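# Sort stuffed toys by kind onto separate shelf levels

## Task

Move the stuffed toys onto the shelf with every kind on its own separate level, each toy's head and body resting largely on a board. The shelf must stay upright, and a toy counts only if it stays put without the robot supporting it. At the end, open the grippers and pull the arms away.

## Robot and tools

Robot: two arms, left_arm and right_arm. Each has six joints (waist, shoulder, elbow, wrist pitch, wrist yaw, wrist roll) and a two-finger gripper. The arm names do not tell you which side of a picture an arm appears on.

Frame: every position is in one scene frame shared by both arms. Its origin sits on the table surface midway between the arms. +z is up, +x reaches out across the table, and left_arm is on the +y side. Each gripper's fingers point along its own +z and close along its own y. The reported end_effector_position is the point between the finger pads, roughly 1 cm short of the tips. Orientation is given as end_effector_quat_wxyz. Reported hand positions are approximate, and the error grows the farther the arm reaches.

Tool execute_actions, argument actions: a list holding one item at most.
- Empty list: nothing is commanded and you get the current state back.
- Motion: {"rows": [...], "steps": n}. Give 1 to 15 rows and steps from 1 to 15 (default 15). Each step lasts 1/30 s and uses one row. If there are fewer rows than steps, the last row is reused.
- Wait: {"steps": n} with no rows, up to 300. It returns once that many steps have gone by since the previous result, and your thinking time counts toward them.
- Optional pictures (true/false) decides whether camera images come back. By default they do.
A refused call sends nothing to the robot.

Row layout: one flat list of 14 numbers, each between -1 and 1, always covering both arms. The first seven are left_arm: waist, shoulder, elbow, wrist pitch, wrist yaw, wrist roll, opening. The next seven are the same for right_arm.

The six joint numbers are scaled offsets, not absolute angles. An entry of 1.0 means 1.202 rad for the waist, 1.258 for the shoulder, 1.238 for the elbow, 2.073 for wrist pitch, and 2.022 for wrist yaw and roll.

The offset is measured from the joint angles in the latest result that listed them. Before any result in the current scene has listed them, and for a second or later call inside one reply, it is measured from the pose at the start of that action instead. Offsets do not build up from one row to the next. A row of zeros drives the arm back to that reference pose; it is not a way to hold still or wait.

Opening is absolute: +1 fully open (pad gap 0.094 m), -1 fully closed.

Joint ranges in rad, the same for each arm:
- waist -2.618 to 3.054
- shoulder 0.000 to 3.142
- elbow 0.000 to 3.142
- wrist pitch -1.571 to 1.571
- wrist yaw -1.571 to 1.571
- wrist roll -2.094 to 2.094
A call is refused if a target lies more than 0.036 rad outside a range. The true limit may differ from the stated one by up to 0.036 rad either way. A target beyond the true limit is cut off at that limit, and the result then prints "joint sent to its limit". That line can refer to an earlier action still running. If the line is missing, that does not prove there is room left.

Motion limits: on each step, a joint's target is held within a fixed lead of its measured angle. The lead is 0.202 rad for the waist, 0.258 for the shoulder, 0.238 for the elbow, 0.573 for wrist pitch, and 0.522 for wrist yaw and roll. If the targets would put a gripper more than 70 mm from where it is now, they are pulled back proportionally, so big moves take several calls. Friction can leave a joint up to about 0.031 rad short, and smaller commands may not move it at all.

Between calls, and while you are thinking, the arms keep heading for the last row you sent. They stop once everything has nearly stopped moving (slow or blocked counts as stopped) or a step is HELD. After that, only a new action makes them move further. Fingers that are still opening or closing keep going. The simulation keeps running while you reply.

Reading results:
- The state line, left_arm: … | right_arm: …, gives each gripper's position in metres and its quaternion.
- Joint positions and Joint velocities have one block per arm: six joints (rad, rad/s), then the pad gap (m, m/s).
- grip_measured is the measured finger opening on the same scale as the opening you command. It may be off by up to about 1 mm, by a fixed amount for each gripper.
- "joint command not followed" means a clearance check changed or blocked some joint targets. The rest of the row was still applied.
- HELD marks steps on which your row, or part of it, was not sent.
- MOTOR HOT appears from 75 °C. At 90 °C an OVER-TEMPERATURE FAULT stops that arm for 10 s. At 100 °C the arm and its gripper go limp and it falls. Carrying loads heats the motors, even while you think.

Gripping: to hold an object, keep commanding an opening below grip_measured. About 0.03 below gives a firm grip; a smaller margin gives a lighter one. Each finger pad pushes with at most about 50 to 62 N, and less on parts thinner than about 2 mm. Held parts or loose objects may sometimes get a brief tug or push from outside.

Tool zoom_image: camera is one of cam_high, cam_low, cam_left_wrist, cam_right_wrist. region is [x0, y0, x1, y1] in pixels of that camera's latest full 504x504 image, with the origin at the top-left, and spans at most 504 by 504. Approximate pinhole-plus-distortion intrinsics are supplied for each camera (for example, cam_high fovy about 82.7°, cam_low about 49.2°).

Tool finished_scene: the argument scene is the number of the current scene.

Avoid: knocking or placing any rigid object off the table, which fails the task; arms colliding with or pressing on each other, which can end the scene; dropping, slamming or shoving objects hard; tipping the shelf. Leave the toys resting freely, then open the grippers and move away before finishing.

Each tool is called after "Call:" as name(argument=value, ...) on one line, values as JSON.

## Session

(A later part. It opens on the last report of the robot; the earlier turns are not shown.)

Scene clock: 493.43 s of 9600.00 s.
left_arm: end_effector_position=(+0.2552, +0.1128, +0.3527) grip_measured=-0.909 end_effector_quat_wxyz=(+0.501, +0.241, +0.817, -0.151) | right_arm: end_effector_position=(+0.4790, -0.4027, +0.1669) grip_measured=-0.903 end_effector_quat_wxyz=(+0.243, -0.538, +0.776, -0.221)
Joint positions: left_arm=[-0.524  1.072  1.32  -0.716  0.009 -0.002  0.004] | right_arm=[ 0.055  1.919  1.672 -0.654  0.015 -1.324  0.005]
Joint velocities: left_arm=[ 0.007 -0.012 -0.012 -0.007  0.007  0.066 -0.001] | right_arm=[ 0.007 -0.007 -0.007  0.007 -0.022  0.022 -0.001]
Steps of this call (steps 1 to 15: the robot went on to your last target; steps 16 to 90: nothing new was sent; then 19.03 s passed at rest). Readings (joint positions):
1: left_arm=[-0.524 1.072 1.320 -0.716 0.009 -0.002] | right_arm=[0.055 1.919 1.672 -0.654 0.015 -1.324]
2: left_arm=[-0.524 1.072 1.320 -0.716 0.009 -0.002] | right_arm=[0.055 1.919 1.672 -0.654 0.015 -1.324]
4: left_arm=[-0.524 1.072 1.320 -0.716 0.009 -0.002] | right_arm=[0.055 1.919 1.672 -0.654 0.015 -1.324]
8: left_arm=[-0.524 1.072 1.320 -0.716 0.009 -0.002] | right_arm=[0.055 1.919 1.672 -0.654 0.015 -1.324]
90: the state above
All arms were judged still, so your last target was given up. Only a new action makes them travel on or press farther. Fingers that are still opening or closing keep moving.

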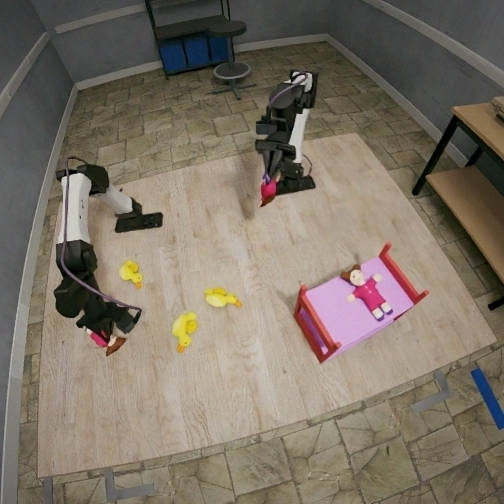

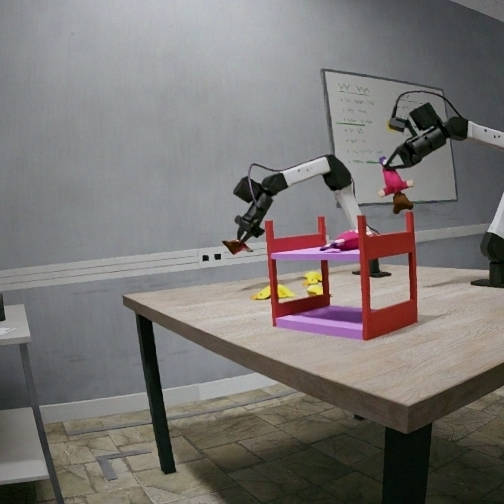

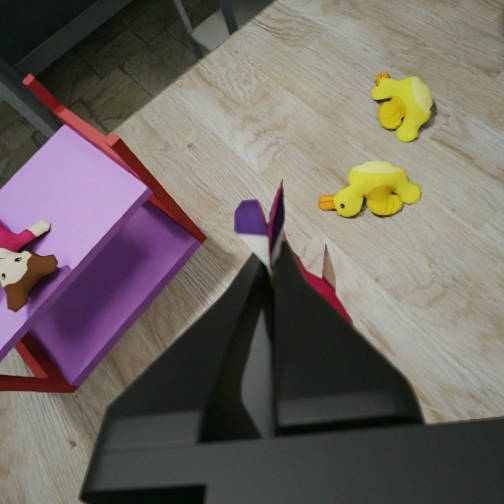

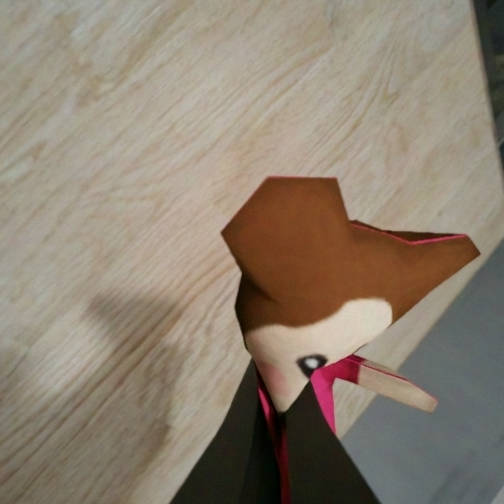

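Call:
execute_actions(actions=[{"rows":[[0.12,-0.1,0,0.05,0,0,-0.92,0,0,0,0,0,0,-0.92],[0.25,-0.1,0,0.05,0,0,-0.92,0,0,0,0,0,0,-0.92],[0.38,-0.1,0,0.05,0,0,-0.92,0,0,0,0,0,0,-0.92]],"steps":15}], pictures=false)

Call:
execute_actions(actions=[{"rows":[[0,0.15,0.16,0,0,0,-0.92,0,0,0,0,0,0,-0.92],[0,0.3,0.32,-0.03,0,0,-0.92,0,0,0,0,0,0,-0.92],[0,0.5,0.5,-0.06,0,0,-0.92,0,0,0,0,0,0,-0.92],[0,0.7,0.65,-0.08,0,0,-0.92,0,0,0,0,0,0,-0.92]],"steps":15}], pictures=false)

Call:
execute_actions(actions=[{"steps":30}])

Scene clock: 508.40 s of 9600.00 s.
left_arm: end_effector_position=(+0.2805, +0.2584, +0.4013) grip_measured=-0.909 end_effector_quat_wxyz=(+0.598, +0.047, +0.799, -0.037) | right_arm: end_effector_position=(+0.4790, -0.4027, +0.1669) grip_measured=-0.903 end_effector_quat_wxyz=(+0.243, -0.538, +0.776, -0.221)
Joint positions: left_arm=[-0.072  0.946  1.308 -0.647  0.003 -0.001  0.004] | right_arm=[ 0.055  1.919  1.672 -0.654  0.015 -1.324  0.005]
Joint velocities: left_arm=[-0.012 -0.022 -0.007 -0.007  0.066 -0.007  0.001] | right_arm=[-0.002 -0.002  0.002 -0.022 -0.022 -0.022 -0.   ]
Steps of this call (steps 1 to 90: nothing new was sent; then 11.47 s passed at rest; steps 91 to 105: all 15 steps of this action). Readings (joint positions):
91: left_arm=[-0.505 1.062 1.317 -0.709 0.020 -0.001] | right_arm=[0.055 1.919 1.672 -0.654 0.015 -1.324]
92: left_arm=[-0.452 1.043 1.310 -0.703 0.027 -0.001] | right_arm=[0.055 1.919 1.672 -0.654 0.015 -1.324]
94: left_arm=[-0.305 0.996 1.308 -0.689 0.023 -0.001] | right_arm=[0.055 1.919 1.672 -0.654 0.015 -1.324]
98: left_arm=[-0.086 0.947 1.308 -0.652 0.001 -0.001] | right_arm=[0.055 1.919 1.672 -0.654 0.015 -1.324]
105: the state above

Scene clock: 508.90 s of 9600.00 s.
left_arm: end_effector_position=(+0.4982, +0.2327, +0.3422) grip_measured=-0.909 end_effector_quat_wxyz=(+0.474, +0.052, +0.879, -0.029) | right_arm: end_effector_position=(+0.4790, -0.4027, +0.1669) grip_measured=-0.903 end_effector_quat_wxyz=(+0.243, -0.538, +0.776, -0.221)
Joint positions: left_arm=[-0.072  1.867  2.084 -0.799  0.003 -0.001  0.004] | right_arm=[ 0.055  1.919  1.672 -0.654  0.015 -1.324  0.005]
Joint velocities: left_arm=[ 0.007  0.496  0.002 -0.476  0.037 -0.022 -0.   ] | right_arm=[-0.012 -0.007 -0.002  0.022  0.007  0.022 -0.001]
Steps of this call (steps 1 to 15: all 15 steps of this action). Readings (joint positions):
1: left_arm=[-0.072 0.968 1.337 -0.672 0.003 -0.001] | right_arm=[0.055 1.919 1.672 -0.654 0.015 -1.324]
2: left_arm=[-0.072 1.025 1.410 -0.702 0.003 -0.001] | right_arm=[0.055 1.919 1.672 -0.654 0.015 -1.324]
4: left_arm=[-0.072 1.185 1.589 -0.723 0.003 -0.001] | right_arm=[0.055 1.919 1.672 -0.654 0.015 -1.324]
8: left_arm=[-0.072 1.528 1.938 -0.760 0.003 -0.001] | right_arm=[0.055 1.919 1.672 -0.654 0.015 -1.324]
15: the state above

Scene clock: 509.90 s of 9600.00 s.
left_arm: end_effector_position=(+0.4881, +0.2339, +0.3519) grip_measured=-0.909 end_effector_quat_wxyz=(+0.474, +0.052, +0.878, -0.030) | right_arm: end_effector_position=(+0.4790, -0.4027, +0.1669) grip_measured=-0.903 end_effector_quat_wxyz=(+0.243, -0.538, +0.776, -0.221)
Joint positions: left_arm=[-0.072  1.841  2.092 -0.831  0.003 -0.001  0.004] | right_arm=[ 0.055  1.919  1.672 -0.654  0.015 -1.324  0.005]
Joint velocities: left_arm=[ 0.002  0.002  0.002 -0.022 -0.007 -0.007  0.001] | right_arm=[ 0.012 -0.002 -0.002 -0.007  0.007 -0.022 -0.   ]
Steps of this call (steps 1 to 30: the robot went on to your last target). Readings (joint positions):
1: left_arm=[-0.072 1.879 2.084 -0.814 0.003 -0.001] | right_arm=[0.055 1.919 1.672 -0.654 0.015 -1.324]
2: left_arm=[-0.072 1.882 2.084 -0.825 0.003 -0.001] | right_arm=[0.055 1.919 1.672 -0.654 0.015 -1.324]
4: left_arm=[-0.072 1.875 2.084 -0.831 0.003 -0.001] | right_arm=[0.055 1.919 1.672 -0.654 0.015 -1.324]
8: left_arm=[-0.072 1.847 2.086 -0.831 0.003 -0.001] | right_arm=[0.055 1.919 1.672 -0.654 0.015 -1.324]
30: the state above
All arms were judged still, so your last target was given up. Only a new action makes them travel on or press farther. Fingers that are still opening or closing keep moving.

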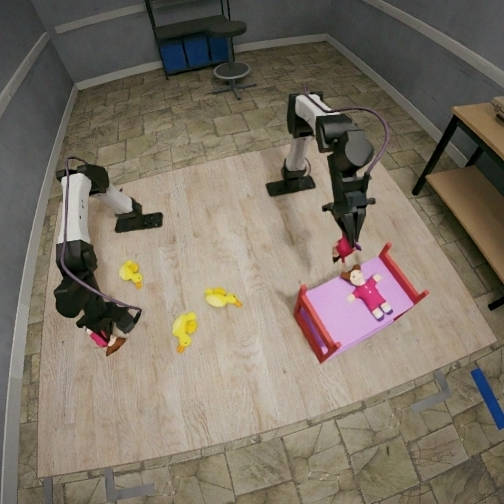

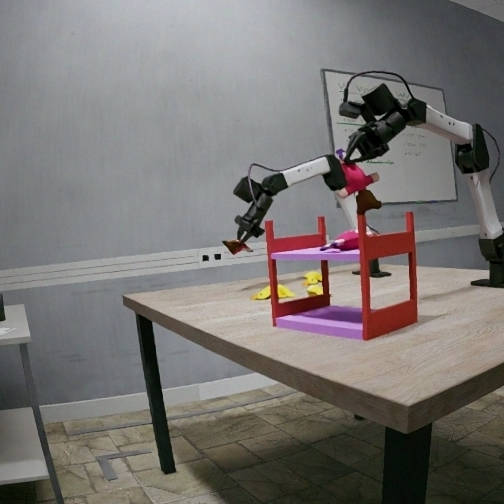

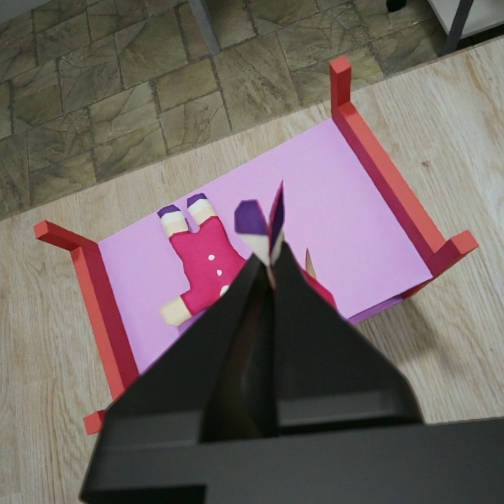

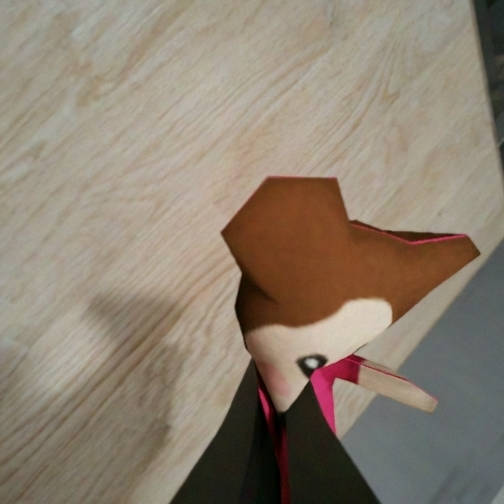

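Call:
execute_actions(actions=[{"rows":[[-0.07,0,0,0,0,0,-0.92,0,0,0,0,0,0,-0.92],[-0.07,0.08,0.02,0.02,0,0,-0.92,0,0,0,0,0,0,-0.92],[-0.07,0.16,0.04,0.04,0,0,-0.92,0,0,0,0,0,0,-0.92],[-0.07,0.24,0.06,0.06,0,0,-0.92,0,0,0,0,0,0,-0.92]],"steps":15}], pictures=false)

Call:
execute_actions(actions=[{"steps":25}])

Scene clock: 520.60 s of 9600.00 s.
left_arm: end_effector_position=(+0.5558, +0.1765, +0.2060) grip_measured=-0.909 end_effector_quat_wxyz=(+0.383, +0.092, +0.918, -0.040) | right_arm: end_effector_position=(+0.4790, -0.4027, +0.1669) grip_measured=-0.903 end_effector_quat_wxyz=(+0.243, -0.538, +0.776, -0.221)
Joint positions: left_arm=[-0.155  2.188  2.148 -0.741  0.002 -0.001  0.004] | right_arm=[ 0.055  1.919  1.672 -0.654  0.015 -1.324  0.005]
Joint velocities: left_arm=[ 0.007 -0.193 -0.012  0.081  0.037 -0.007  0.   ] | right_arm=[-0.017  0.007 -0.012 -0.066  0.051  0.037 -0.   ]
Steps of this call (steps 1 to 110: nothing new was sent; then 6.53 s passed at rest; steps 111 to 125: all 15 steps of this action). Readings (joint positions):
111: left_arm=[-0.079 1.841 2.092 -0.831 -0.001 -0.001] | right_arm=[0.055 1.919 1.672 -0.654 0.015 -1.324]
112: left_arm=[-0.092 1.850 2.095 -0.831 -0.005 -0.001] | right_arm=[0.055 1.919 1.672 -0.654 0.015 -1.324]
114: left_arm=[-0.126 1.902 2.129 -0.808 -0.003 -0.001] | right_arm=[0.055 1.919 1.672 -0.654 0.015 -1.324]
118: left_arm=[-0.154 2.066 2.154 -0.749 0.002 -0.001] | right_arm=[0.055 1.919 1.672 -0.654 0.015 -1.324]
125: the state above

Scene clock: 521.43 s of 9600.00 s.
left_arm: end_effector_position=(+0.5535, +0.1769, +0.2248) grip_measured=-0.909 end_effector_quat_wxyz=(+0.399, +0.091, +0.911, -0.041) | right_arm: end_effector_position=(+0.4790, -0.4027, +0.1669) grip_measured=-0.903 end_effector_quat_wxyz=(+0.243, -0.538, +0.776, -0.221)
Joint positions: left_arm=[-0.155  2.157  2.148 -0.737  0.002 -0.001  0.004] | right_arm=[ 0.055  1.919  1.672 -0.654  0.015 -1.324  0.005]
Joint velocities: left_arm=[-0.002  0.002 -0.012  0.022 -0.081 -0.051  0.   ] | right_arm=[-0.002  0.002  0.012 -0.022 -0.007  0.007  0.   ]
Steps of this call (steps 1 to 25: the robot went on to your last target). Readings (joint positions):
1: left_arm=[-0.155 2.182 2.148 -0.741 0.002 -0.001] | right_arm=[0.055 1.919 1.672 -0.654 0.015 -1.324]
2: left_arm=[-0.155 2.175 2.148 -0.740 0.002 -0.001] | right_arm=[0.055 1.919 1.672 -0.654 0.015 -1.324]
4: left_arm=[-0.155 2.163 2.148 -0.740 0.002 -0.001] | right_arm=[0.055 1.919 1.672 -0.654 0.015 -1.324]
8: left_arm=[-0.155 2.157 2.148 -0.737 0.002 -0.001] | right_arm=[0.055 1.919 1.672 -0.654 0.015 -1.324]
25: the state above

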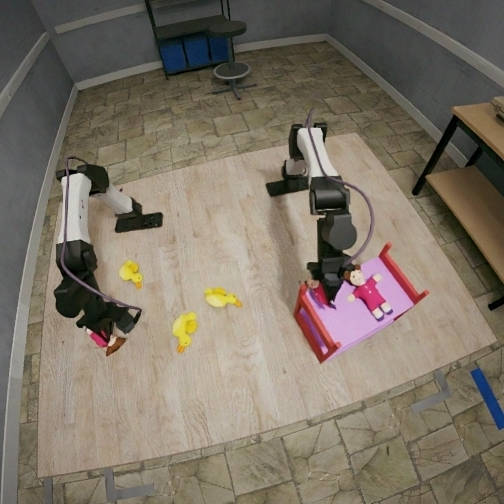

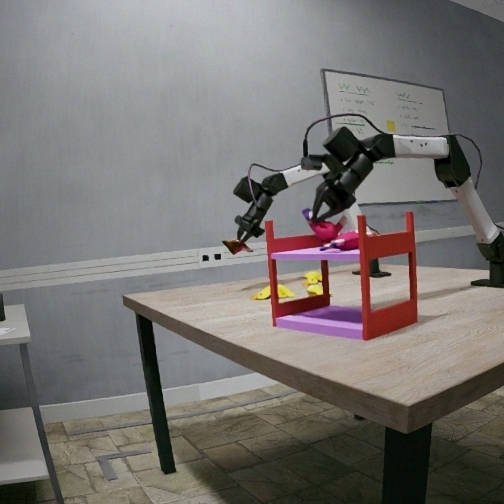

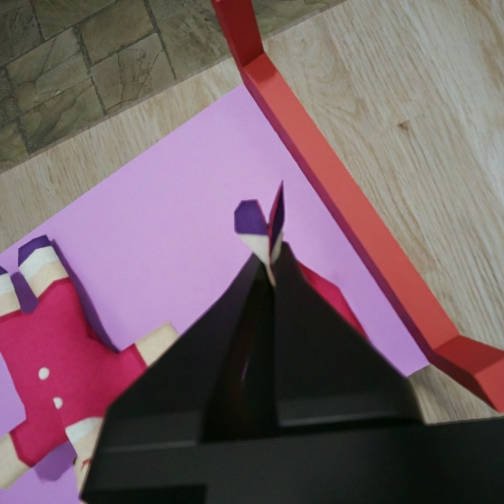

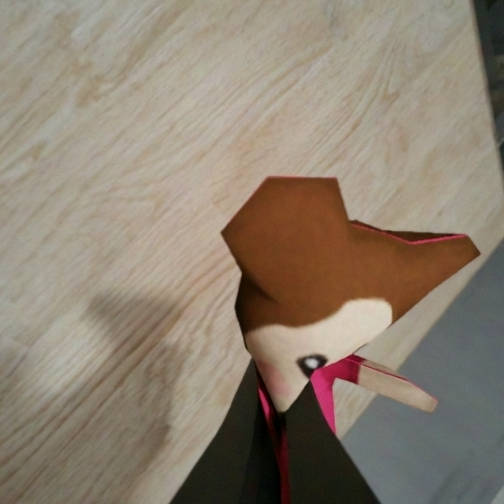

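Call:
execute_actions(actions=[{"rows":[[0.04,-0.02,0,0.05,0,0,-0.92,0,0,0,0,0,0,-0.92],[0.07,0,0,0.1,0,0,-0.92,0,0,0,0,0,0,-0.92],[0.07,0.04,0,0.15,0,0,-0.92,0,0,0,0,0,0,-0.92],[0.07,0.08,0,0.2,0,0,-0.92,0,0,0,0,0,0,-0.92]],"steps":15}], pictures=false)

Call:
execute_actions(actions=[{"steps":20}])

Call:
zoom_image(camera="cam_high", region=[270,220,450,380])

Scene clock: 535.40 s of 9600.00 s.
left_arm: end_effector_position=(+0.6262, +0.2232, +0.2266) grip_measured=-0.909 end_effector_quat_wxyz=(+0.510, +0.047, +0.858, -0.029) | right_arm: end_effector_position=(+0.4790, -0.4027, +0.1669) grip_measured=-0.903 end_effector_quat_wxyz=(+0.243, -0.538, +0.776, -0.221)
Joint positions: left_arm=[-0.064  2.273  2.148 -0.374  0.002 -0.001  0.004] | right_arm=[ 0.055  1.919  1.672 -0.654  0.015 -1.324  0.005]
Joint velocities: left_arm=[-0.022  0.002 -0.007  0.286 -0.051 -0.007 -0.   ] | right_arm=[-0.017  0.012  0.002 -0.007 -0.066  0.051 -0.001]
Steps of this call (steps 1 to 15: the robot went on to your last target; steps 16 to 90: nothing new was sent; then 10.47 s passed at rest; steps 91 to 105: all 15 steps of this action). Readings (joint positions):
91: left_arm=[-0.152 2.157 2.148 -0.732 0.003 -0.001] | right_arm=[0.055 1.919 1.672 -0.654 0.015 -1.324]
92: left_arm=[-0.144 2.157 2.148 -0.713 0.007 -0.001] | right_arm=[0.055 1.919 1.672 -0.654 0.015 -1.324]
94: left_arm=[-0.117 2.174 2.148 -0.618 0.010 -0.001] | right_arm=[0.055 1.919 1.672 -0.654 0.015 -1.324]
98: left_arm=[-0.064 2.242 2.148 -0.441 0.005 -0.001] | right_arm=[0.055 1.919 1.672 -0.654 0.015 -1.324]
105: the state above

Scene clock: 536.07 s of 9600.00 s.
left_arm: end_effector_position=(+0.6289, +0.2222, +0.2318) grip_measured=-0.909 end_effector_quat_wxyz=(+0.520, +0.047, +0.852, -0.030) | right_arm: end_effector_position=(+0.4790, -0.4027, +0.1669) grip_measured=-0.903 end_effector_quat_wxyz=(+0.243, -0.538, +0.776, -0.221)
Joint positions: left_arm=[-0.065  2.273  2.148 -0.35   0.002 -0.001  0.004] | right_arm=[ 0.055  1.919  1.672 -0.654  0.015 -1.324  0.005]
Joint velocities: left_arm=[-0.007  0.002 -0.007  0.007 -0.007 -0.007  0.001] | right_arm=[-0.002 -0.007  0.012 -0.007  0.051  0.022  0.   ]
Steps of this call (steps 1 to 20: the robot went on to your last target). Readings (joint positions):
1: left_arm=[-0.065 2.273 2.148 -0.367 0.002 -0.001] | right_arm=[0.055 1.919 1.672 -0.654 0.015 -1.324]
2: left_arm=[-0.065 2.273 2.148 -0.363 0.002 -0.001] | right_arm=[0.055 1.919 1.672 -0.654 0.015 -1.324]
4: left_arm=[-0.065 2.273 2.148 -0.359 0.002 -0.001] | right_arm=[0.055 1.919 1.672 -0.654 0.015 -1.324]
8: left_arm=[-0.065 2.273 2.148 -0.353 0.002 -0.001] | right_arm=[0.055 1.919 1.672 -0.654 0.015 -1.324]
20: the state above

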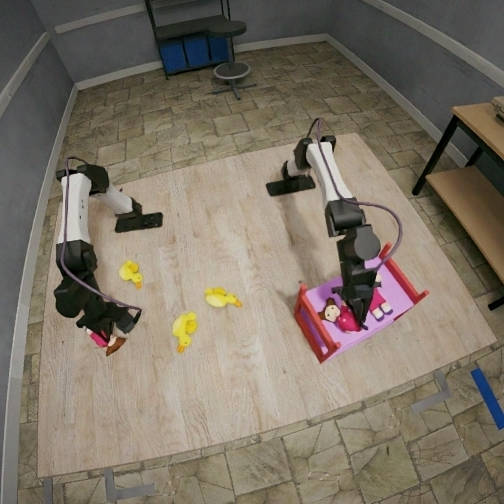

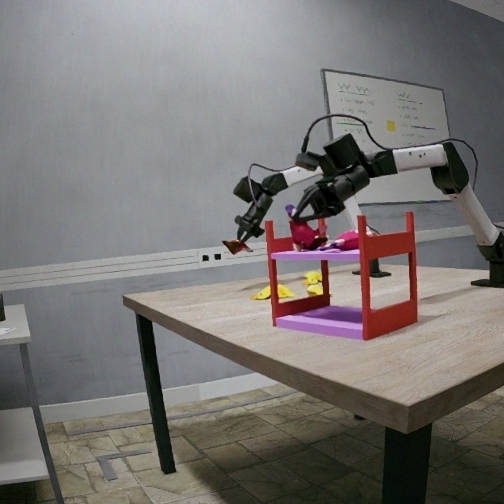

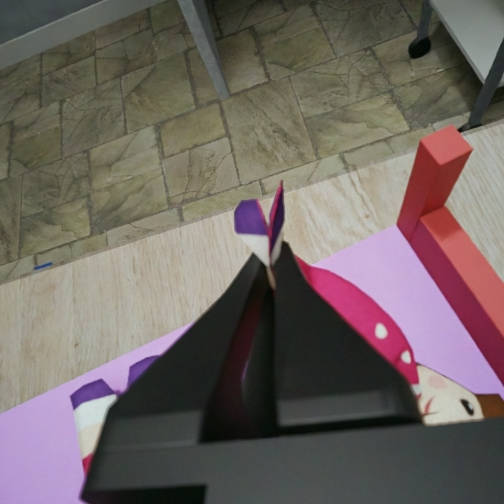

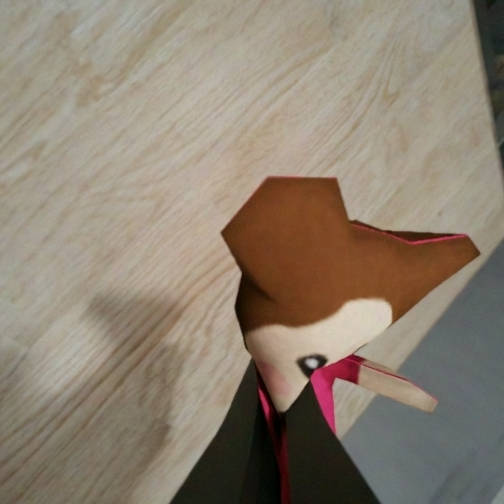

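Region (270, 220, 450, 380) of cam_high's 504x504 image, scaled by 2.800, with more detail than that image has.

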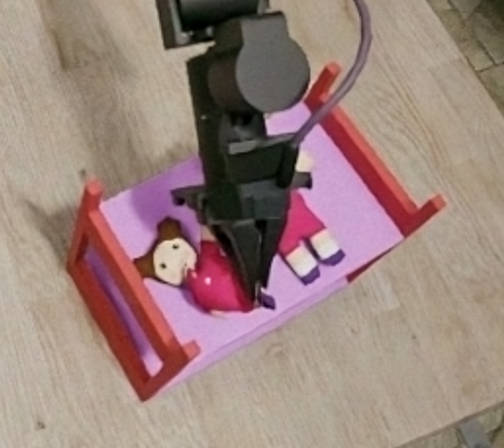

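Call:
execute_actions(actions=[{"rows":[[0,0,0,-0.03,0,0,-0.92,0,0,0,0,0,0,-0.92],[0,0,0,-0.06,0,0,-0.92,0,0,0,0,0,0,-0.92],[0,0,0,-0.08,0,0,-0.92,0,0,0,0,0,0,-0.92],[0,0,0,-0.08,0,0,-0.92,0,0,0,0,0,0,-0.92],[0,0,0,-0.08,0,0,-0.92,0,0,0,0,0,0,-0.92],[0,0,0,-0.08,0,0,-0.7,0,0,0,0,0,0,-0.92],[0,0,0,-0.08,0,0,-0.5,0,0,0,0,0,0,-0.92],[0,0,0,-0.08,0,0,-0.2,0,0,0,0,0,0,-0.92]],"steps":15}], pictures=false)

Call:
execute_actions(actions=[{"rows":[[0,-0.05,0,0,0,0,-0.2,0,0,0,0,0,0,-0.92],[0,-0.15,-0.03,0,0,0,-0.2,0,0,0,0,0,0,-0.92],[0,-0.3,-0.1,0,0,0,0.2,0,0,0,0,0,0,-0.92],[0,-0.5,-0.25,0,0,0,0.6,0,0,0,0,0,0,-0.92],[0,-0.7,-0.45,0,0,0,1,0,0,0,0,0,0,-0.92],[0,-0.9,-0.65,-0.15,0,0,1,0,0,0,0,0,0,-0.92]],"steps":15}], pictures=false)

Call:
execute_actions(actions=[{"steps":30}])

Scene clock: 551.60 s of 9600.00 s.
left_arm: end_effector_position=(+0.6097, +0.2243, +0.2002) grip_measured=-0.202 end_effector_quat_wxyz=(+0.455, +0.049, +0.889, -0.026) | right_arm: end_effector_position=(+0.4790, -0.4027, +0.1669) grip_measured=-0.903 end_effector_quat_wxyz=(+0.243, -0.538, +0.776, -0.221)
Joint positions: left_arm=[-0.065  2.273  2.148 -0.5    0.002 -0.001  0.037] | right_arm=[ 0.055  1.919  1.672 -0.654  0.015 -1.324  0.005]
Joint velocities: left_arm=[-0.022  0.002 -0.012 -0.081 -0.037  0.11   0.001] | right_arm=[ 0.012 -0.032  0.002 -0.081  0.081 -0.051 -0.   ]
Steps of this call (steps 1 to 15: the robot went on to your last target; steps 16 to 90: nothing new was sent; then 12.03 s passed at rest; steps 91 to 105: all 15 steps of this action). Readings (joint positions):
91: left_arm=[-0.065 2.273 2.148 -0.355 0.002 -0.001] | right_arm=[0.055 1.919 1.672 -0.654 0.015 -1.324]
92: left_arm=[-0.065 2.273 2.148 -0.368 0.002 -0.001] | right_arm=[0.055 1.919 1.672 -0.654 0.015 -1.324]
94: left_arm=[-0.065 2.273 2.148 -0.408 0.002 -0.001] | right_arm=[0.055 1.919 1.672 -0.654 0.015 -1.324]
98: left_arm=[-0.065 2.273 2.148 -0.464 0.002 -0.001] | right_arm=[0.055 1.919 1.672 -0.654 0.015 -1.324]
105: the state above

Scene clock: 552.10 s of 9600.00 s.
left_arm: end_effector_position=(+0.3619, +0.2518, +0.2565) grip_measured=+1.000 end_effector_quat_wxyz=(+0.384, +0.051, +0.922, -0.022) | right_arm: end_effector_position=(+0.4790, -0.4027, +0.1669) grip_measured=-0.903 end_effector_quat_wxyz=(+0.243, -0.538, +0.776, -0.221)
Joint positions: left_arm=[-0.065  1.383  1.371 -0.769  0.002 -0.001  0.094] | right_arm=[ 0.055  1.919  1.672 -0.654  0.015 -1.324  0.005]
Joint velocities: left_arm=[ 0.002 -2.005 -0.72  -0.769 -0.022  0.007  0.   ] | right_arm=[-0.012 -0.002  0.002  0.051 -0.022 -0.037 -0.001]
Steps of this call (steps 1 to 15: all 15 steps of this action). Readings (joint positions):
1: left_arm=[-0.065 2.270 2.148 -0.502 0.002 -0.001] | right_arm=[0.055 1.919 1.672 -0.654 0.015 -1.324]
2: left_arm=[-0.065 2.257 2.140 -0.504 0.002 -0.001] | right_arm=[0.055 1.919 1.672 -0.654 0.015 -1.324]
4: left_arm=[-0.065 2.176 2.049 -0.497 0.002 -0.001] | right_arm=[0.055 1.919 1.672 -0.654 0.015 -1.324]
8: left_arm=[-0.065 1.893 1.771 -0.600 0.002 -0.001] | right_arm=[0.055 1.919 1.672 -0.654 0.015 -1.324]
15: the state above

Scene clock: 553.10 s of 9600.00 s.
left_arm: end_effector_position=(+0.3101, +0.2576, +0.3296) grip_measured=+1.000 end_effector_quat_wxyz=(+0.472, +0.048, +0.880, -0.027) | right_arm: end_effector_position=(+0.4790, -0.4027, +0.1669) grip_measured=-0.903 end_effector_quat_wxyz=(+0.243, -0.538, +0.776, -0.221)
Joint positions: left_arm=[-0.065  1.134  1.357 -0.808  0.002 -0.001  0.094] | right_arm=[ 0.055  1.919  1.672 -0.654  0.015 -1.324  0.005]
Joint velocities: left_arm=[ 0.002 -0.022 -0.002  0.022  0.022 -0.007  0.   ] | right_arm=[-0.002 -0.012 -0.007 -0.037 -0.022 -0.051 -0.001]
Steps of this call (steps 1 to 30: the robot went on to your last target). Readings (joint positions):
1: left_arm=[-0.065 1.315 1.355 -0.787 0.002 -0.001] | right_arm=[0.055 1.919 1.672 -0.654 0.015 -1.324]
2: left_arm=[-0.065 1.252 1.350 -0.797 0.002 -0.001] | right_arm=[0.055 1.919 1.672 -0.654 0.015 -1.324]
4: left_arm=[-0.065 1.152 1.353 -0.798 0.002 -0.001] | right_arm=[0.055 1.919 1.672 -0.654 0.015 -1.324]
8: left_arm=[-0.065 1.111 1.357 -0.799 0.002 -0.001] | right_arm=[0.055 1.919 1.672 -0.654 0.015 -1.324]
30: the state above
All arms were judged still, so your last target was given up. Only a new action makes them travel on or press farther. Fingers that are still opening or closing keep moving.

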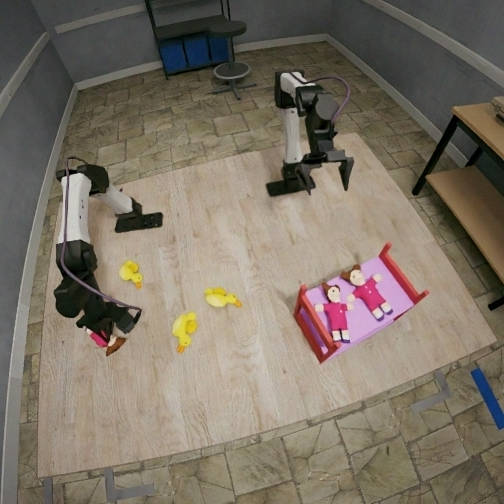

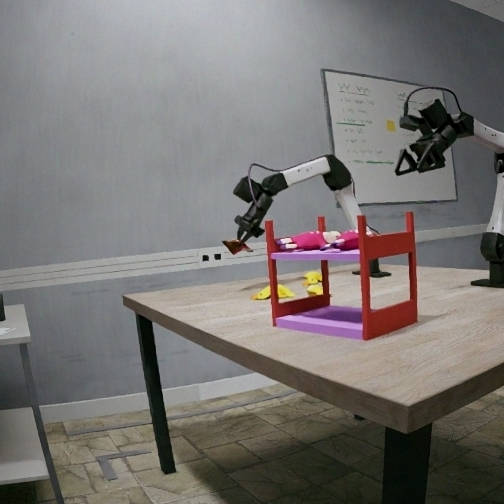

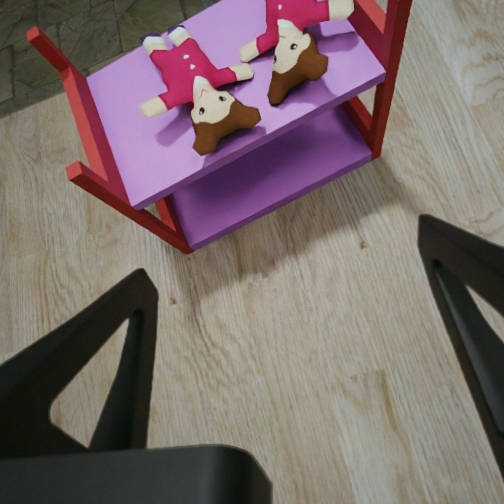

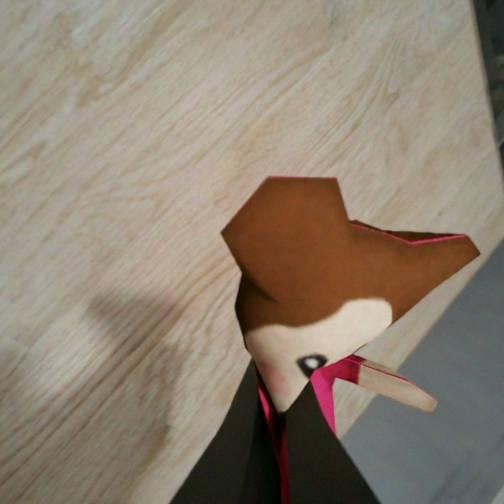

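Call:
execute_actions(actions=[{"rows":[[0.15,0,0,0,0,0,1,0.1,-0.1,0,0,0,0,-0.92],[0.3,0,0,0,0,0,1,0.3,-0.15,0,0,0,0,-0.92],[0.45,0,0,0,0,0,1,0.5,-0.15,0,0,-0.01,0,-0.92],[0.5,0,0,0,0,0,1,0.7,-0.15,0,-0.02,-0.01,0,-0.92],[0.5,0,0,0,0,0,1,0.88,-0.1,0,-0.03,-0.01,0,-0.92]],"steps":15}], pictures=false)

Call:
execute_actions(actions=[{"steps":35}])

Scene clock: 563.10 s of 9600.00 s.
left_arm: end_effector_position=(+0.2719, +0.4556, +0.3296) grip_measured=+1.000 end_effector_quat_wxyz=(+0.458, -0.215, +0.854, +0.117) | right_arm: end_effector_position=(+0.3988, -0.0944, +0.2148) grip_measured=-0.903 end_effector_quat_wxyz=(-0.333, +0.744, -0.560, +0.145)
Joint positions: left_arm=[ 0.535  1.134  1.357 -0.808 -0.007 -0.     0.094] | right_arm=[ 0.693  1.807  1.668 -0.688  0.012 -1.324  0.005]
Joint velocities: left_arm=[-0.012 -0.017  0.007  0.022  0.007 -0.007  0.   ] | right_arm=[ 1.512  0.017  0.002 -0.066 -0.022 -0.095  0.001]
Steps of this call (steps 1 to 90: nothing new was sent; then 6.50 s passed at rest; steps 91 to 105: all 15 steps of this action). Readings (joint positions):
91: left_arm=[-0.042 1.134 1.357 -0.808 0.015 0.000] | right_arm=[0.063 1.913 1.671 -0.655 0.018 -1.324]
92: left_arm=[0.018 1.134 1.357 -0.808 0.021 0.001] | right_arm=[0.078 1.901 1.668 -0.662 0.023 -1.324]
94: left_arm=[0.164 1.134 1.357 -0.808 0.016 0.000] | right_arm=[0.138 1.866 1.668 -0.668 0.024 -1.324]
98: left_arm=[0.450 1.134 1.357 -0.808 0.005 0.000] | right_arm=[0.320 1.811 1.668 -0.672 0.021 -1.324]
105: the state above

Scene clock: 564.27 s of 9600.00 s.
left_arm: end_effector_position=(+0.2720, +0.4554, +0.3296) grip_measured=+1.000 end_effector_quat_wxyz=(+0.458, -0.215, +0.854, +0.117) | right_arm: end_effector_position=(+0.2492, +0.0603, +0.2102) grip_measured=-0.903 end_effector_quat_wxyz=(-0.346, +0.853, -0.388, +0.056)
Joint positions: left_arm=[ 0.535  1.134  1.357 -0.808 -0.005 -0.     0.094] | right_arm=[ 1.12   1.807  1.668 -0.716 -0.016 -1.324  0.005]
Joint velocities: left_arm=[-0.012 -0.012  0.012 -0.037  0.007  0.022  0.   ] | right_arm=[-0.017 -0.007 -0.032 -0.066 -0.022  0.037 -0.001]
Steps of this call (steps 1 to 30: the robot went on to your last target; steps 31 to 35: nothing new was sent). Readings (joint positions):
1: left_arm=[0.535 1.134 1.357 -0.808 -0.006 -0.000] | right_arm=[0.746 1.807 1.668 -0.690 0.010 -1.324]
2: left_arm=[0.535 1.134 1.357 -0.808 -0.006 -0.000] | right_arm=[0.801 1.807 1.668 -0.691 0.010 -1.324]
4: left_arm=[0.535 1.134 1.357 -0.808 -0.006 -0.000] | right_arm=[0.909 1.807 1.668 -0.693 0.008 -1.324]
8: left_arm=[0.535 1.134 1.357 -0.808 -0.006 -0.000] | right_arm=[1.105 1.807 1.668 -0.698 -0.004 -1.324]
35: the state above
All arms were judged still, so your last target was given up. Only a new action makes them travel on or press farther. Fingers that are still opening or closing keep moving.

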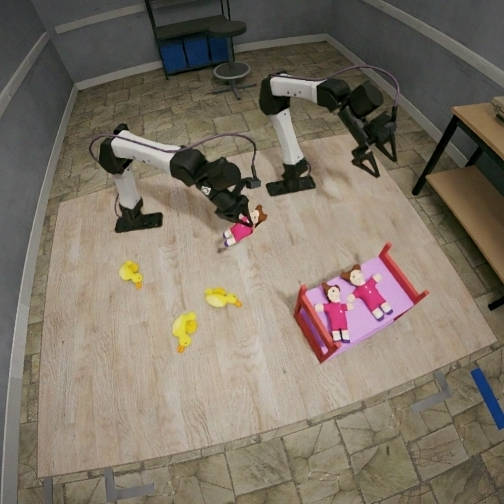

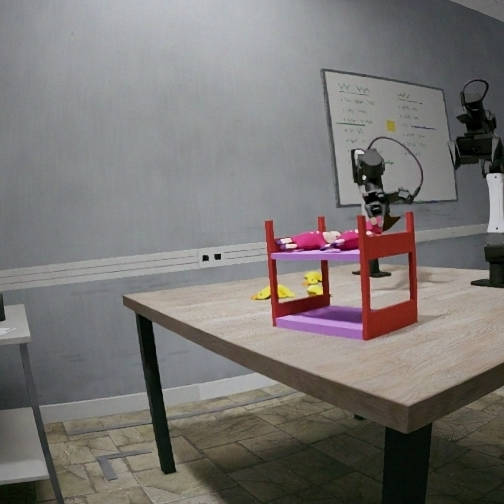

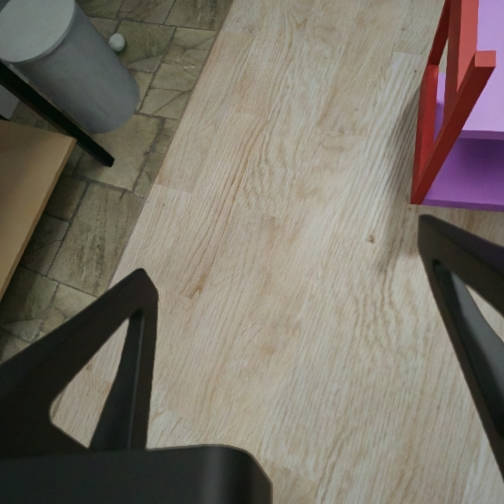

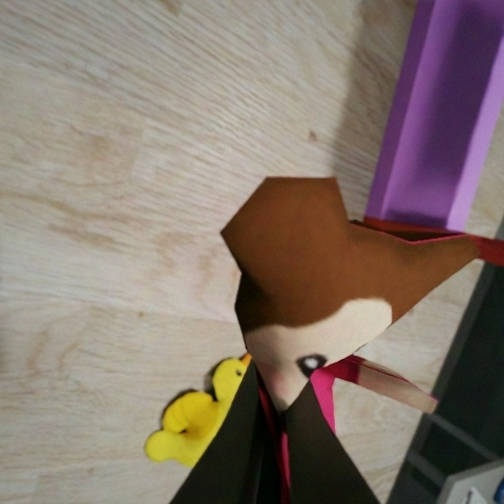

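Lower, release, lift, move away.

Call:
execute_actions(actions=[{"rows":[[0,0,0,0,0,0,1,0,0.08,0,0,0,0,-0.92],[0,0,0,0,0,0,1,0,0.16,0,0,0,0,-0.92],[0,0,0,0,0,0,1,0,0.24,0,0,0,0,-0.92],[0,0,0,0,0,0,1,0,0.31,0,0,0,0,-0.92]],"steps":15}], pictures=false)

Call:
execute_actions(actions=[{"rows":[[0,0,0,0,0,0,1,0,0,0,0,0,0,-0.6],[0,0,0,0,0,0,1,0,0,0,0,0,0,-0.2],[0,0,0,0,0,0,1,0,0,0,0,0,0,0.3],[0,0,0,0,0,0,1,0,0,0,0,0,0,0.6],[0,0,0,0,0,0,1,0,0,0,0,0,0,0.8],[0,0,0,0,0,0,1,0,0,0,0,0,0,1],[0,0,0,0,0,0,1,0,-0.1,0,0,0,0,1],[0,0,0,0,0,0,1,0,-0.2,0,0,0,0,1],[0,0,0,0,0,0,1,0,-0.3,0,0,0,0,1]],"steps":15}], pictures=false)

Call:
execute_actions(actions=[{"rows":[[0,0,0,0,0,0,1,0,-0.05,0,0,0,0,1],[0,0,0,0,0,0,1,-0.1,-0.1,0,0,0,0,1],[0,0,0,0,0,0,1,-0.3,-0.1,0,0,0,0.3,1],[0,0,0,0,0,0,1,-0.5,-0.1,0,0,0,0.6,1],[0,0,0,0,0,0,1,-0.8,-0.1,0,0,0,0.65,1]],"steps":15}], pictures=false)

Call:
execute_actions(actions=[{"steps":30}])

Scene clock: 583.50 s of 9600.00 s.
left_arm: end_effector_position=(+0.2720, +0.4554, +0.3296) grip_measured=+1.000 end_effector_quat_wxyz=(+0.458, -0.215, +0.854, +0.117) | right_arm: end_effector_position=(+0.2553, +0.0696, +0.0384) grip_measured=-0.904 end_effector_quat_wxyz=(-0.187, +0.893, -0.407, +0.026)
Joint positions: left_arm=[ 0.535  1.134  1.357 -0.808 -0.005 -0.     0.094] | right_arm=[ 1.12   2.175  1.679 -0.695 -0.017 -1.324  0.004]
Joint velocities: left_arm=[ 0.002 -0.007 -0.002 -0.022 -0.037 -0.022  0.   ] | right_arm=[-0.002  0.1    0.007 -0.037 -0.037  0.007 -0.   ]
Steps of this call (steps 1 to 90: nothing new was sent; then 15.73 s passed at rest; steps 91 to 105: all 15 steps of this action). Readings (joint positions):
91: left_arm=[0.535 1.134 1.357 -0.808 -0.005 -0.000] | right_arm=[1.120 1.814 1.668 -0.717 -0.016 -1.324]
92: left_arm=[0.535 1.134 1.357 -0.808 -0.005 -0.000] | right_arm=[1.120 1.830 1.670 -0.712 -0.016 -1.324]
94: left_arm=[0.535 1.134 1.357 -0.808 -0.005 -0.000] | right_arm=[1.120 1.893 1.675 -0.701 -0.016 -1.324]
98: left_arm=[0.535 1.134 1.357 -0.808 -0.005 -0.000] | right_arm=[1.120 2.081 1.675 -0.699 -0.016 -1.324]
105: the state above

Scene clock: 584.00 s of 9600.00 s.
left_arm: end_effector_position=(+0.2720, +0.4554, +0.3296) grip_measured=+1.000 end_effector_quat_wxyz=(+0.458, -0.215, +0.854, +0.117) | right_arm: end_effector_position=(+0.2543, +0.0675, +0.1903) grip_measured=+1.000 end_effector_quat_wxyz=(-0.333, +0.857, -0.390, +0.054)
Joint positions: left_arm=[ 0.535  1.134  1.357 -0.808 -0.005 -0.     0.094] | right_arm=[ 1.12   1.858  1.672 -0.696 -0.016 -1.324  0.094]
Joint velocities: left_arm=[-0.002  0.002  0.002 -0.051 -0.125  0.007  0.   ] | right_arm=[-0.012 -1.258  0.007  0.154 -0.037  0.051  0.   ]
Steps of this call (steps 1 to 15: all 15 steps of this action). Readings (joint positions):
1: left_arm=[0.535 1.134 1.357 -0.808 -0.005 -0.000] | right_arm=[1.120 2.176 1.679 -0.695 -0.017 -1.324]
2: left_arm=[0.535 1.134 1.357 -0.808 -0.005 -0.000] | right_arm=[1.120 2.176 1.679 -0.695 -0.017 -1.324]
4: left_arm=[0.535 1.134 1.357 -0.808 -0.005 -0.000] | right_arm=[1.120 2.176 1.679 -0.695 -0.017 -1.324]
8: left_arm=[0.535 1.134 1.357 -0.808 -0.005 -0.000] | right_arm=[1.120 2.142 1.675 -0.687 -0.016 -1.324]
15: the state above

Scene clock: 584.50 s of 9600.00 s.
left_arm: end_effector_position=(+0.2720, +0.4554, +0.3296) grip_measured=+1.000 end_effector_quat_wxyz=(+0.458, -0.215, +0.854, +0.117) | right_arm: end_effector_position=(+0.4382, -0.2012, +0.2543) grip_measured=+1.000 end_effector_quat_wxyz=(+0.405, -0.301, +0.863, -0.005)
Joint positions: left_arm=[ 0.535  1.134  1.357 -0.808 -0.005 -0.     0.094] | right_arm=[ 0.45   1.731  1.672 -0.677 -0.025 -0.373  0.094]
Joint velocities: left_arm=[-0.002 -0.007 -0.012 -0.037 -0.007  0.051  0.   ] | right_arm=[-1.575 -0.002 -0.002 -0.022 -0.022  1.736  0.   ]
Steps of this call (steps 1 to 15: all 15 steps of this action). Readings (joint positions):
1: left_arm=[0.535 1.134 1.357 -0.808 -0.005 -0.000] | right_arm=[1.120 1.819 1.672 -0.691 -0.016 -1.324]
2: left_arm=[0.535 1.134 1.357 -0.808 -0.005 -0.000] | right_arm=[1.110 1.784 1.672 -0.687 -0.020 -1.324]
4: left_arm=[0.535 1.134 1.357 -0.808 -0.005 -0.000] | right_arm=[1.049 1.737 1.672 -0.683 -0.030 -1.196]
8: left_arm=[0.535 1.134 1.357 -0.808 -0.005 -0.000] | right_arm=[0.838 1.721 1.672 -0.677 -0.029 -0.893]
15: the state above

Scene clock: 585.50 s of 9600.00 s.
left_arm: end_effector_position=(+0.2720, +0.4554, +0.3296) grip_measured=+1.000 end_effector_quat_wxyz=(+0.458, -0.215, +0.854, +0.117) | right_arm: end_effector_position=(+0.4580, -0.3501, +0.2524) grip_measured=+1.000 end_effector_quat_wxyz=(+0.400, -0.006, +0.916, -0.004)
Joint positions: left_arm=[ 0.535  1.134  1.357 -0.808 -0.005 -0.     0.094] | right_arm=[ 0.15   1.731  1.672 -0.687 -0.006 -0.022  0.094]
Joint velocities: left_arm=[-0.017 -0.037  0.002 -0.037 -0.066 -0.051  0.   ] | right_arm=[ 0.007 -0.022 -0.002  0.007  0.066 -0.037  0.   ]
Steps of this call (steps 1 to 30: the robot went on to your last target). Readings (joint positions):
1: left_arm=[0.535 1.134 1.357 -0.808 -0.005 -0.000] | right_arm=[0.394 1.731 1.672 -0.677 -0.025 -0.318]
2: left_arm=[0.535 1.134 1.357 -0.808 -0.005 -0.000] | right_arm=[0.338 1.731 1.672 -0.677 -0.025 -0.271]
4: left_arm=[0.535 1.134 1.357 -0.808 -0.005 -0.000] | right_arm=[0.230 1.731 1.672 -0.677 -0.023 -0.189]
8: left_arm=[0.535 1.134 1.357 -0.808 -0.005 -0.000] | right_arm=[0.132 1.731 1.672 -0.681 -0.006 -0.087]
30: the state above

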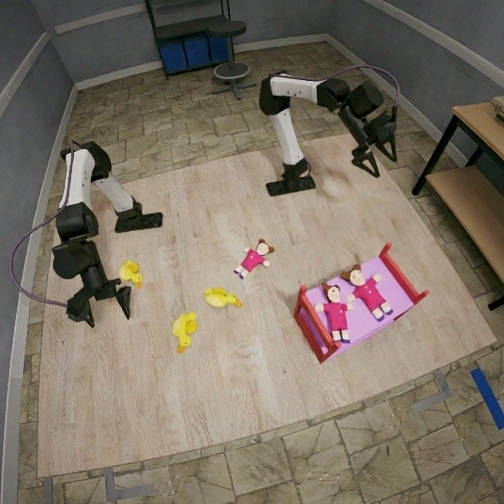

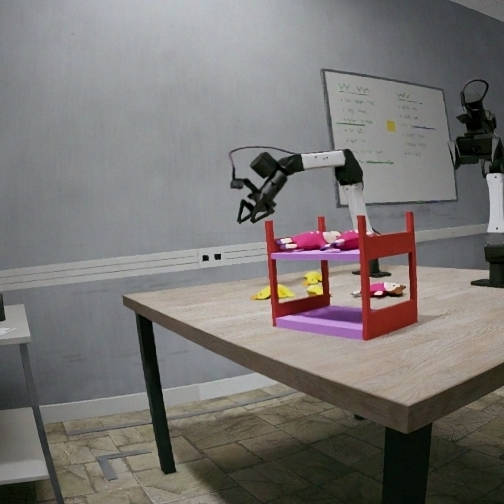

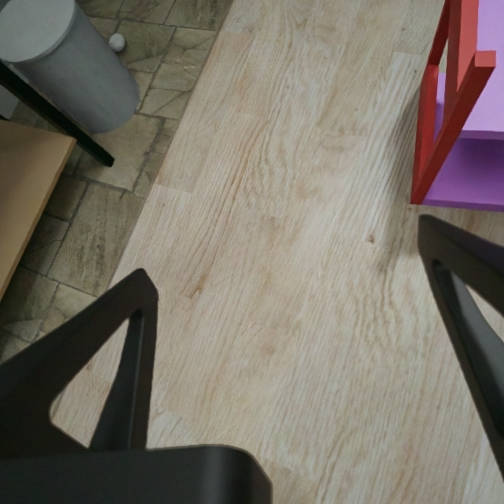

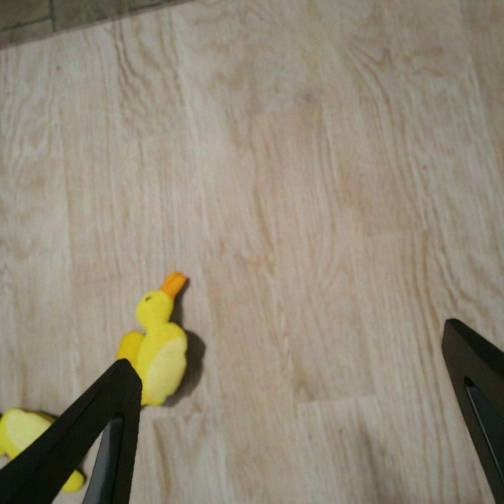

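Call:
execute_actions(actions=[{"rows":[[-0.2,0.05,0,0,0,0,1,0,0,0,0,0,0,1],[-0.4,0.1,0,0,0,0,1,0,0,0,0,0,0,1],[-0.6,0.15,0.03,0,0,0,1,0,0,0,0,0,0,1],[-0.8,0.2,0.05,-0.03,0,0,1,0,0,0,0,0,0,1],[-1,0.3,0.07,-0.07,0,-0.05,1,0,0,0,0,0,0,1]],"steps":15}], pictures=false)

Call:
execute_actions(actions=[{"steps":30}], pictures=false)

Call:
execute_actions(actions=[{"rows":[[0,0.05,0,0,0,0,1,0,0,0,0,0,0,1],[0,0.12,0,0,0,0,1,0,0,0,0,0,0,1],[0,0.2,0,0,0,0,1,0,0,0,0,0,0,1],[0,0.27,0,0,0,0,1,0,0,0,0,0,0,1]],"steps":15}], pictures=false)

Call:
execute_actions(actions=[{"steps":15}])

Scene clock: 603.20 s of 9600.00 s.
left_arm: end_effector_position=(+0.3299, +0.1449, +0.1936) grip_measured=+1.000 end_effector_quat_wxyz=(+0.254, +0.152, +0.953, -0.057) | right_arm: end_effector_position=(+0.4580, -0.3501, +0.2524) grip_measured=+1.000 end_effector_quat_wxyz=(+0.400, -0.006, +0.916, -0.004)
Joint positions: left_arm=[-0.359  1.544  1.418 -0.917 -0.013 -0.085  0.094] | right_arm=[ 0.15   1.731  1.672 -0.687 -0.006 -0.022  0.094]
Joint velocities: left_arm=[-1.985 -0.095 -0.002 -0.081 -0.066 -0.125  0.   ] | right_arm=[-0.002 -0.007 -0.017  0.007 -0.022  0.007  0.   ]
Steps of this call (steps 1 to 15: the robot went on to your last target; steps 16 to 90: nothing new was sent; then 14.20 s passed at rest; steps 91 to 105: all 15 steps of this action). Readings (joint positions):
91: left_arm=[0.508 1.139 1.357 -0.809 -0.020 -0.002] | right_arm=[0.150 1.731 1.672 -0.687 -0.006 -0.022]
92: left_arm=[0.447 1.153 1.358 -0.807 -0.025 -0.003] | right_arm=[0.150 1.731 1.672 -0.687 -0.006 -0.022]
94: left_arm=[0.318 1.224 1.378 -0.811 -0.019 -0.003] | right_arm=[0.150 1.731 1.672 -0.687 -0.006 -0.022]
98: left_arm=[0.115 1.433 1.417 -0.847 -0.019 -0.045] | right_arm=[0.150 1.731 1.672 -0.687 -0.006 -0.022]
105: the state above

Scene clock: 604.20 s of 9600.00 s.
left_arm: end_effector_position=(+0.2591, +0.0449, +0.1952) grip_measured=+1.000 end_effector_quat_wxyz=(+0.233, +0.297, +0.921, -0.101) | right_arm: end_effector_position=(+0.4580, -0.3501, +0.2524) grip_measured=+1.000 end_effector_quat_wxyz=(+0.400, -0.006, +0.916, -0.004)
Joint positions: left_arm=[-0.673  1.53   1.418 -0.946  0.001 -0.096  0.094] | right_arm=[ 0.15   1.731  1.672 -0.687 -0.006 -0.022  0.094]
Joint velocities: left_arm=[-0.002 -0.007  0.007 -0.037 -0.037 -0.022  0.   ] | right_arm=[-0.002  0.002 -0.012  0.066 -0.037  0.022  0.   ]
Steps of this call (steps 1 to 30: the robot went on to your last target). Readings (joint positions):
1: left_arm=[-0.430 1.541 1.418 -0.919 -0.012 -0.087] | right_arm=[0.150 1.731 1.672 -0.687 -0.006 -0.022]
2: left_arm=[-0.502 1.539 1.418 -0.920 -0.011 -0.089] | right_arm=[0.150 1.731 1.672 -0.687 -0.006 -0.022]
4: left_arm=[-0.627 1.538 1.418 -0.923 -0.003 -0.090] | right_arm=[0.150 1.731 1.672 -0.687 -0.006 -0.022]
8: left_arm=[-0.685 1.533 1.418 -0.936 0.009 -0.091] | right_arm=[0.150 1.731 1.672 -0.687 -0.006 -0.022]
30: the state above
All arms were judged still, so your last target was given up. Only a new action makes them travel on or press farther. Fingers that are still opening or closing keep moving.

Scene clock: 604.70 s of 9600.00 s.
left_arm: end_effector_position=(+0.2585, +0.0454, +0.0570) grip_measured=+1.000 end_effector_quat_wxyz=(+0.059, +0.306, +0.950, -0.026) | right_arm: end_effector_position=(+0.4580, -0.3501, +0.2524) grip_measured=+1.000 end_effector_quat_wxyz=(+0.400, -0.006, +0.916, -0.004)
Joint positions: left_arm=[-0.673  1.893  1.4   -0.95   0.001 -0.096  0.094] | right_arm=[ 0.15   1.731  1.672 -0.687 -0.006 -0.022  0.094]
Joint velocities: left_arm=[-0.002 -0.159 -0.007 -0.007  0.051  0.007  0.   ] | right_arm=[ 0.012  0.002 -0.007  0.037 -0.051  0.022  0.   ]
Steps of this call (steps 1 to 15: all 15 steps of this action). Readings (joint positions):
1: left_arm=[-0.673 1.535 1.418 -0.946 0.001 -0.096] | right_arm=[0.150 1.731 1.672 -0.687 -0.006 -0.022]
2: left_arm=[-0.673 1.551 1.419 -0.946 0.001 -0.096] | right_arm=[0.150 1.731 1.672 -0.687 -0.006 -0.022]
4: left_arm=[-0.673 1.634 1.431 -0.942 0.001 -0.096] | right_arm=[0.150 1.731 1.672 -0.687 -0.006 -0.022]
8: left_arm=[-0.673 1.857 1.424 -0.936 0.001 -0.096] | right_arm=[0.150 1.731 1.672 -0.687 -0.006 -0.022]
15: the state above

Scene clock: 605.20 s of 9600.00 s.
left_arm: end_effector_position=(+0.2588, +0.0451, +0.0597) grip_measured=+1.000 end_effector_quat_wxyz=(+0.062, +0.306, +0.950, -0.027) | right_arm: end_effector_position=(+0.4580, -0.3501, +0.2524) grip_measured=+1.000 end_effector_quat_wxyz=(+0.400, -0.006, +0.916, -0.004)
Joint positions: left_arm=[-0.673  1.886  1.4   -0.95   0.001 -0.096  0.094] | right_arm=[ 0.15   1.731  1.672 -0.687 -0.006 -0.022  0.094]
Joint velocities: left_arm=[-0.012  0.007 -0.002 -0.007  0.022  0.095  0.   ] | right_arm=[-0.007 -0.017 -0.002  0.037 -0.007  0.022  0.   ]
Steps of this call (steps 1 to 15: the robot went on to your last target). Readings (joint positions):
1: left_arm=[-0.673 1.889 1.400 -0.950 0.001 -0.096] | right_arm=[0.150 1.731 1.672 -0.687 -0.006 -0.022]
2: left_arm=[-0.673 1.886 1.400 -0.950 0.001 -0.096] | right_arm=[0.150 1.731 1.672 -0.687 -0.006 -0.022]
4: left_arm=[-0.673 1.886 1.400 -0.950 0.001 -0.096] | right_arm=[0.150 1.731 1.672 -0.687 -0.006 -0.022]
8: left_arm=[-0.673 1.886 1.400 -0.950 0.001 -0.096] | right_arm=[0.150 1.731 1.672 -0.687 -0.006 -0.022]
15: the state above
All arms were judged still, so your last target was given up. Only a new action makes them travel on or press farther. Fingers that are still opening or closing keep moving.

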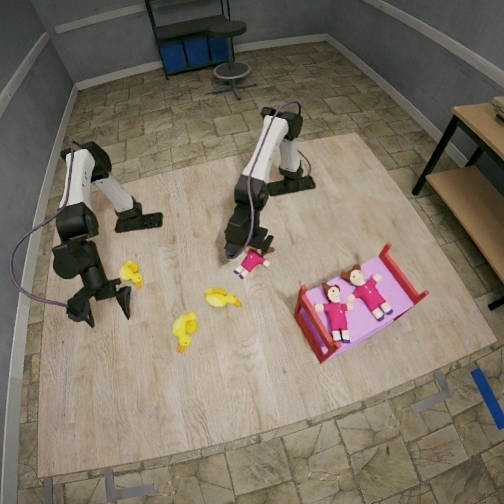

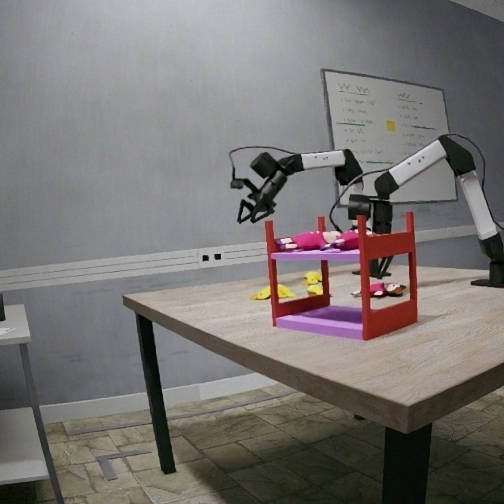

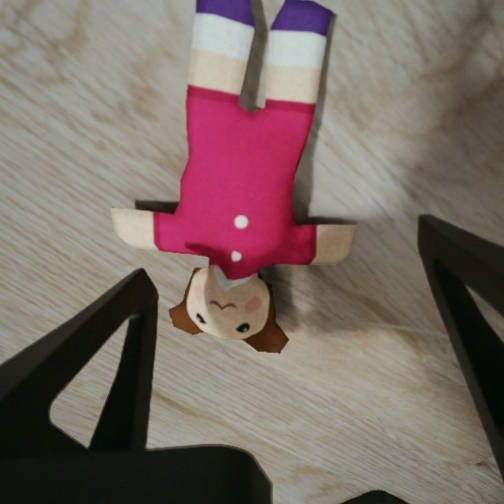

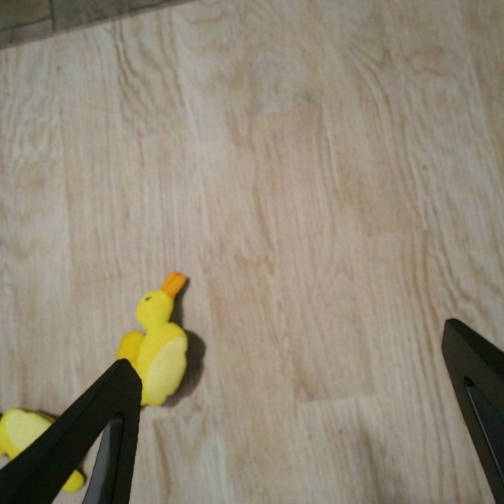

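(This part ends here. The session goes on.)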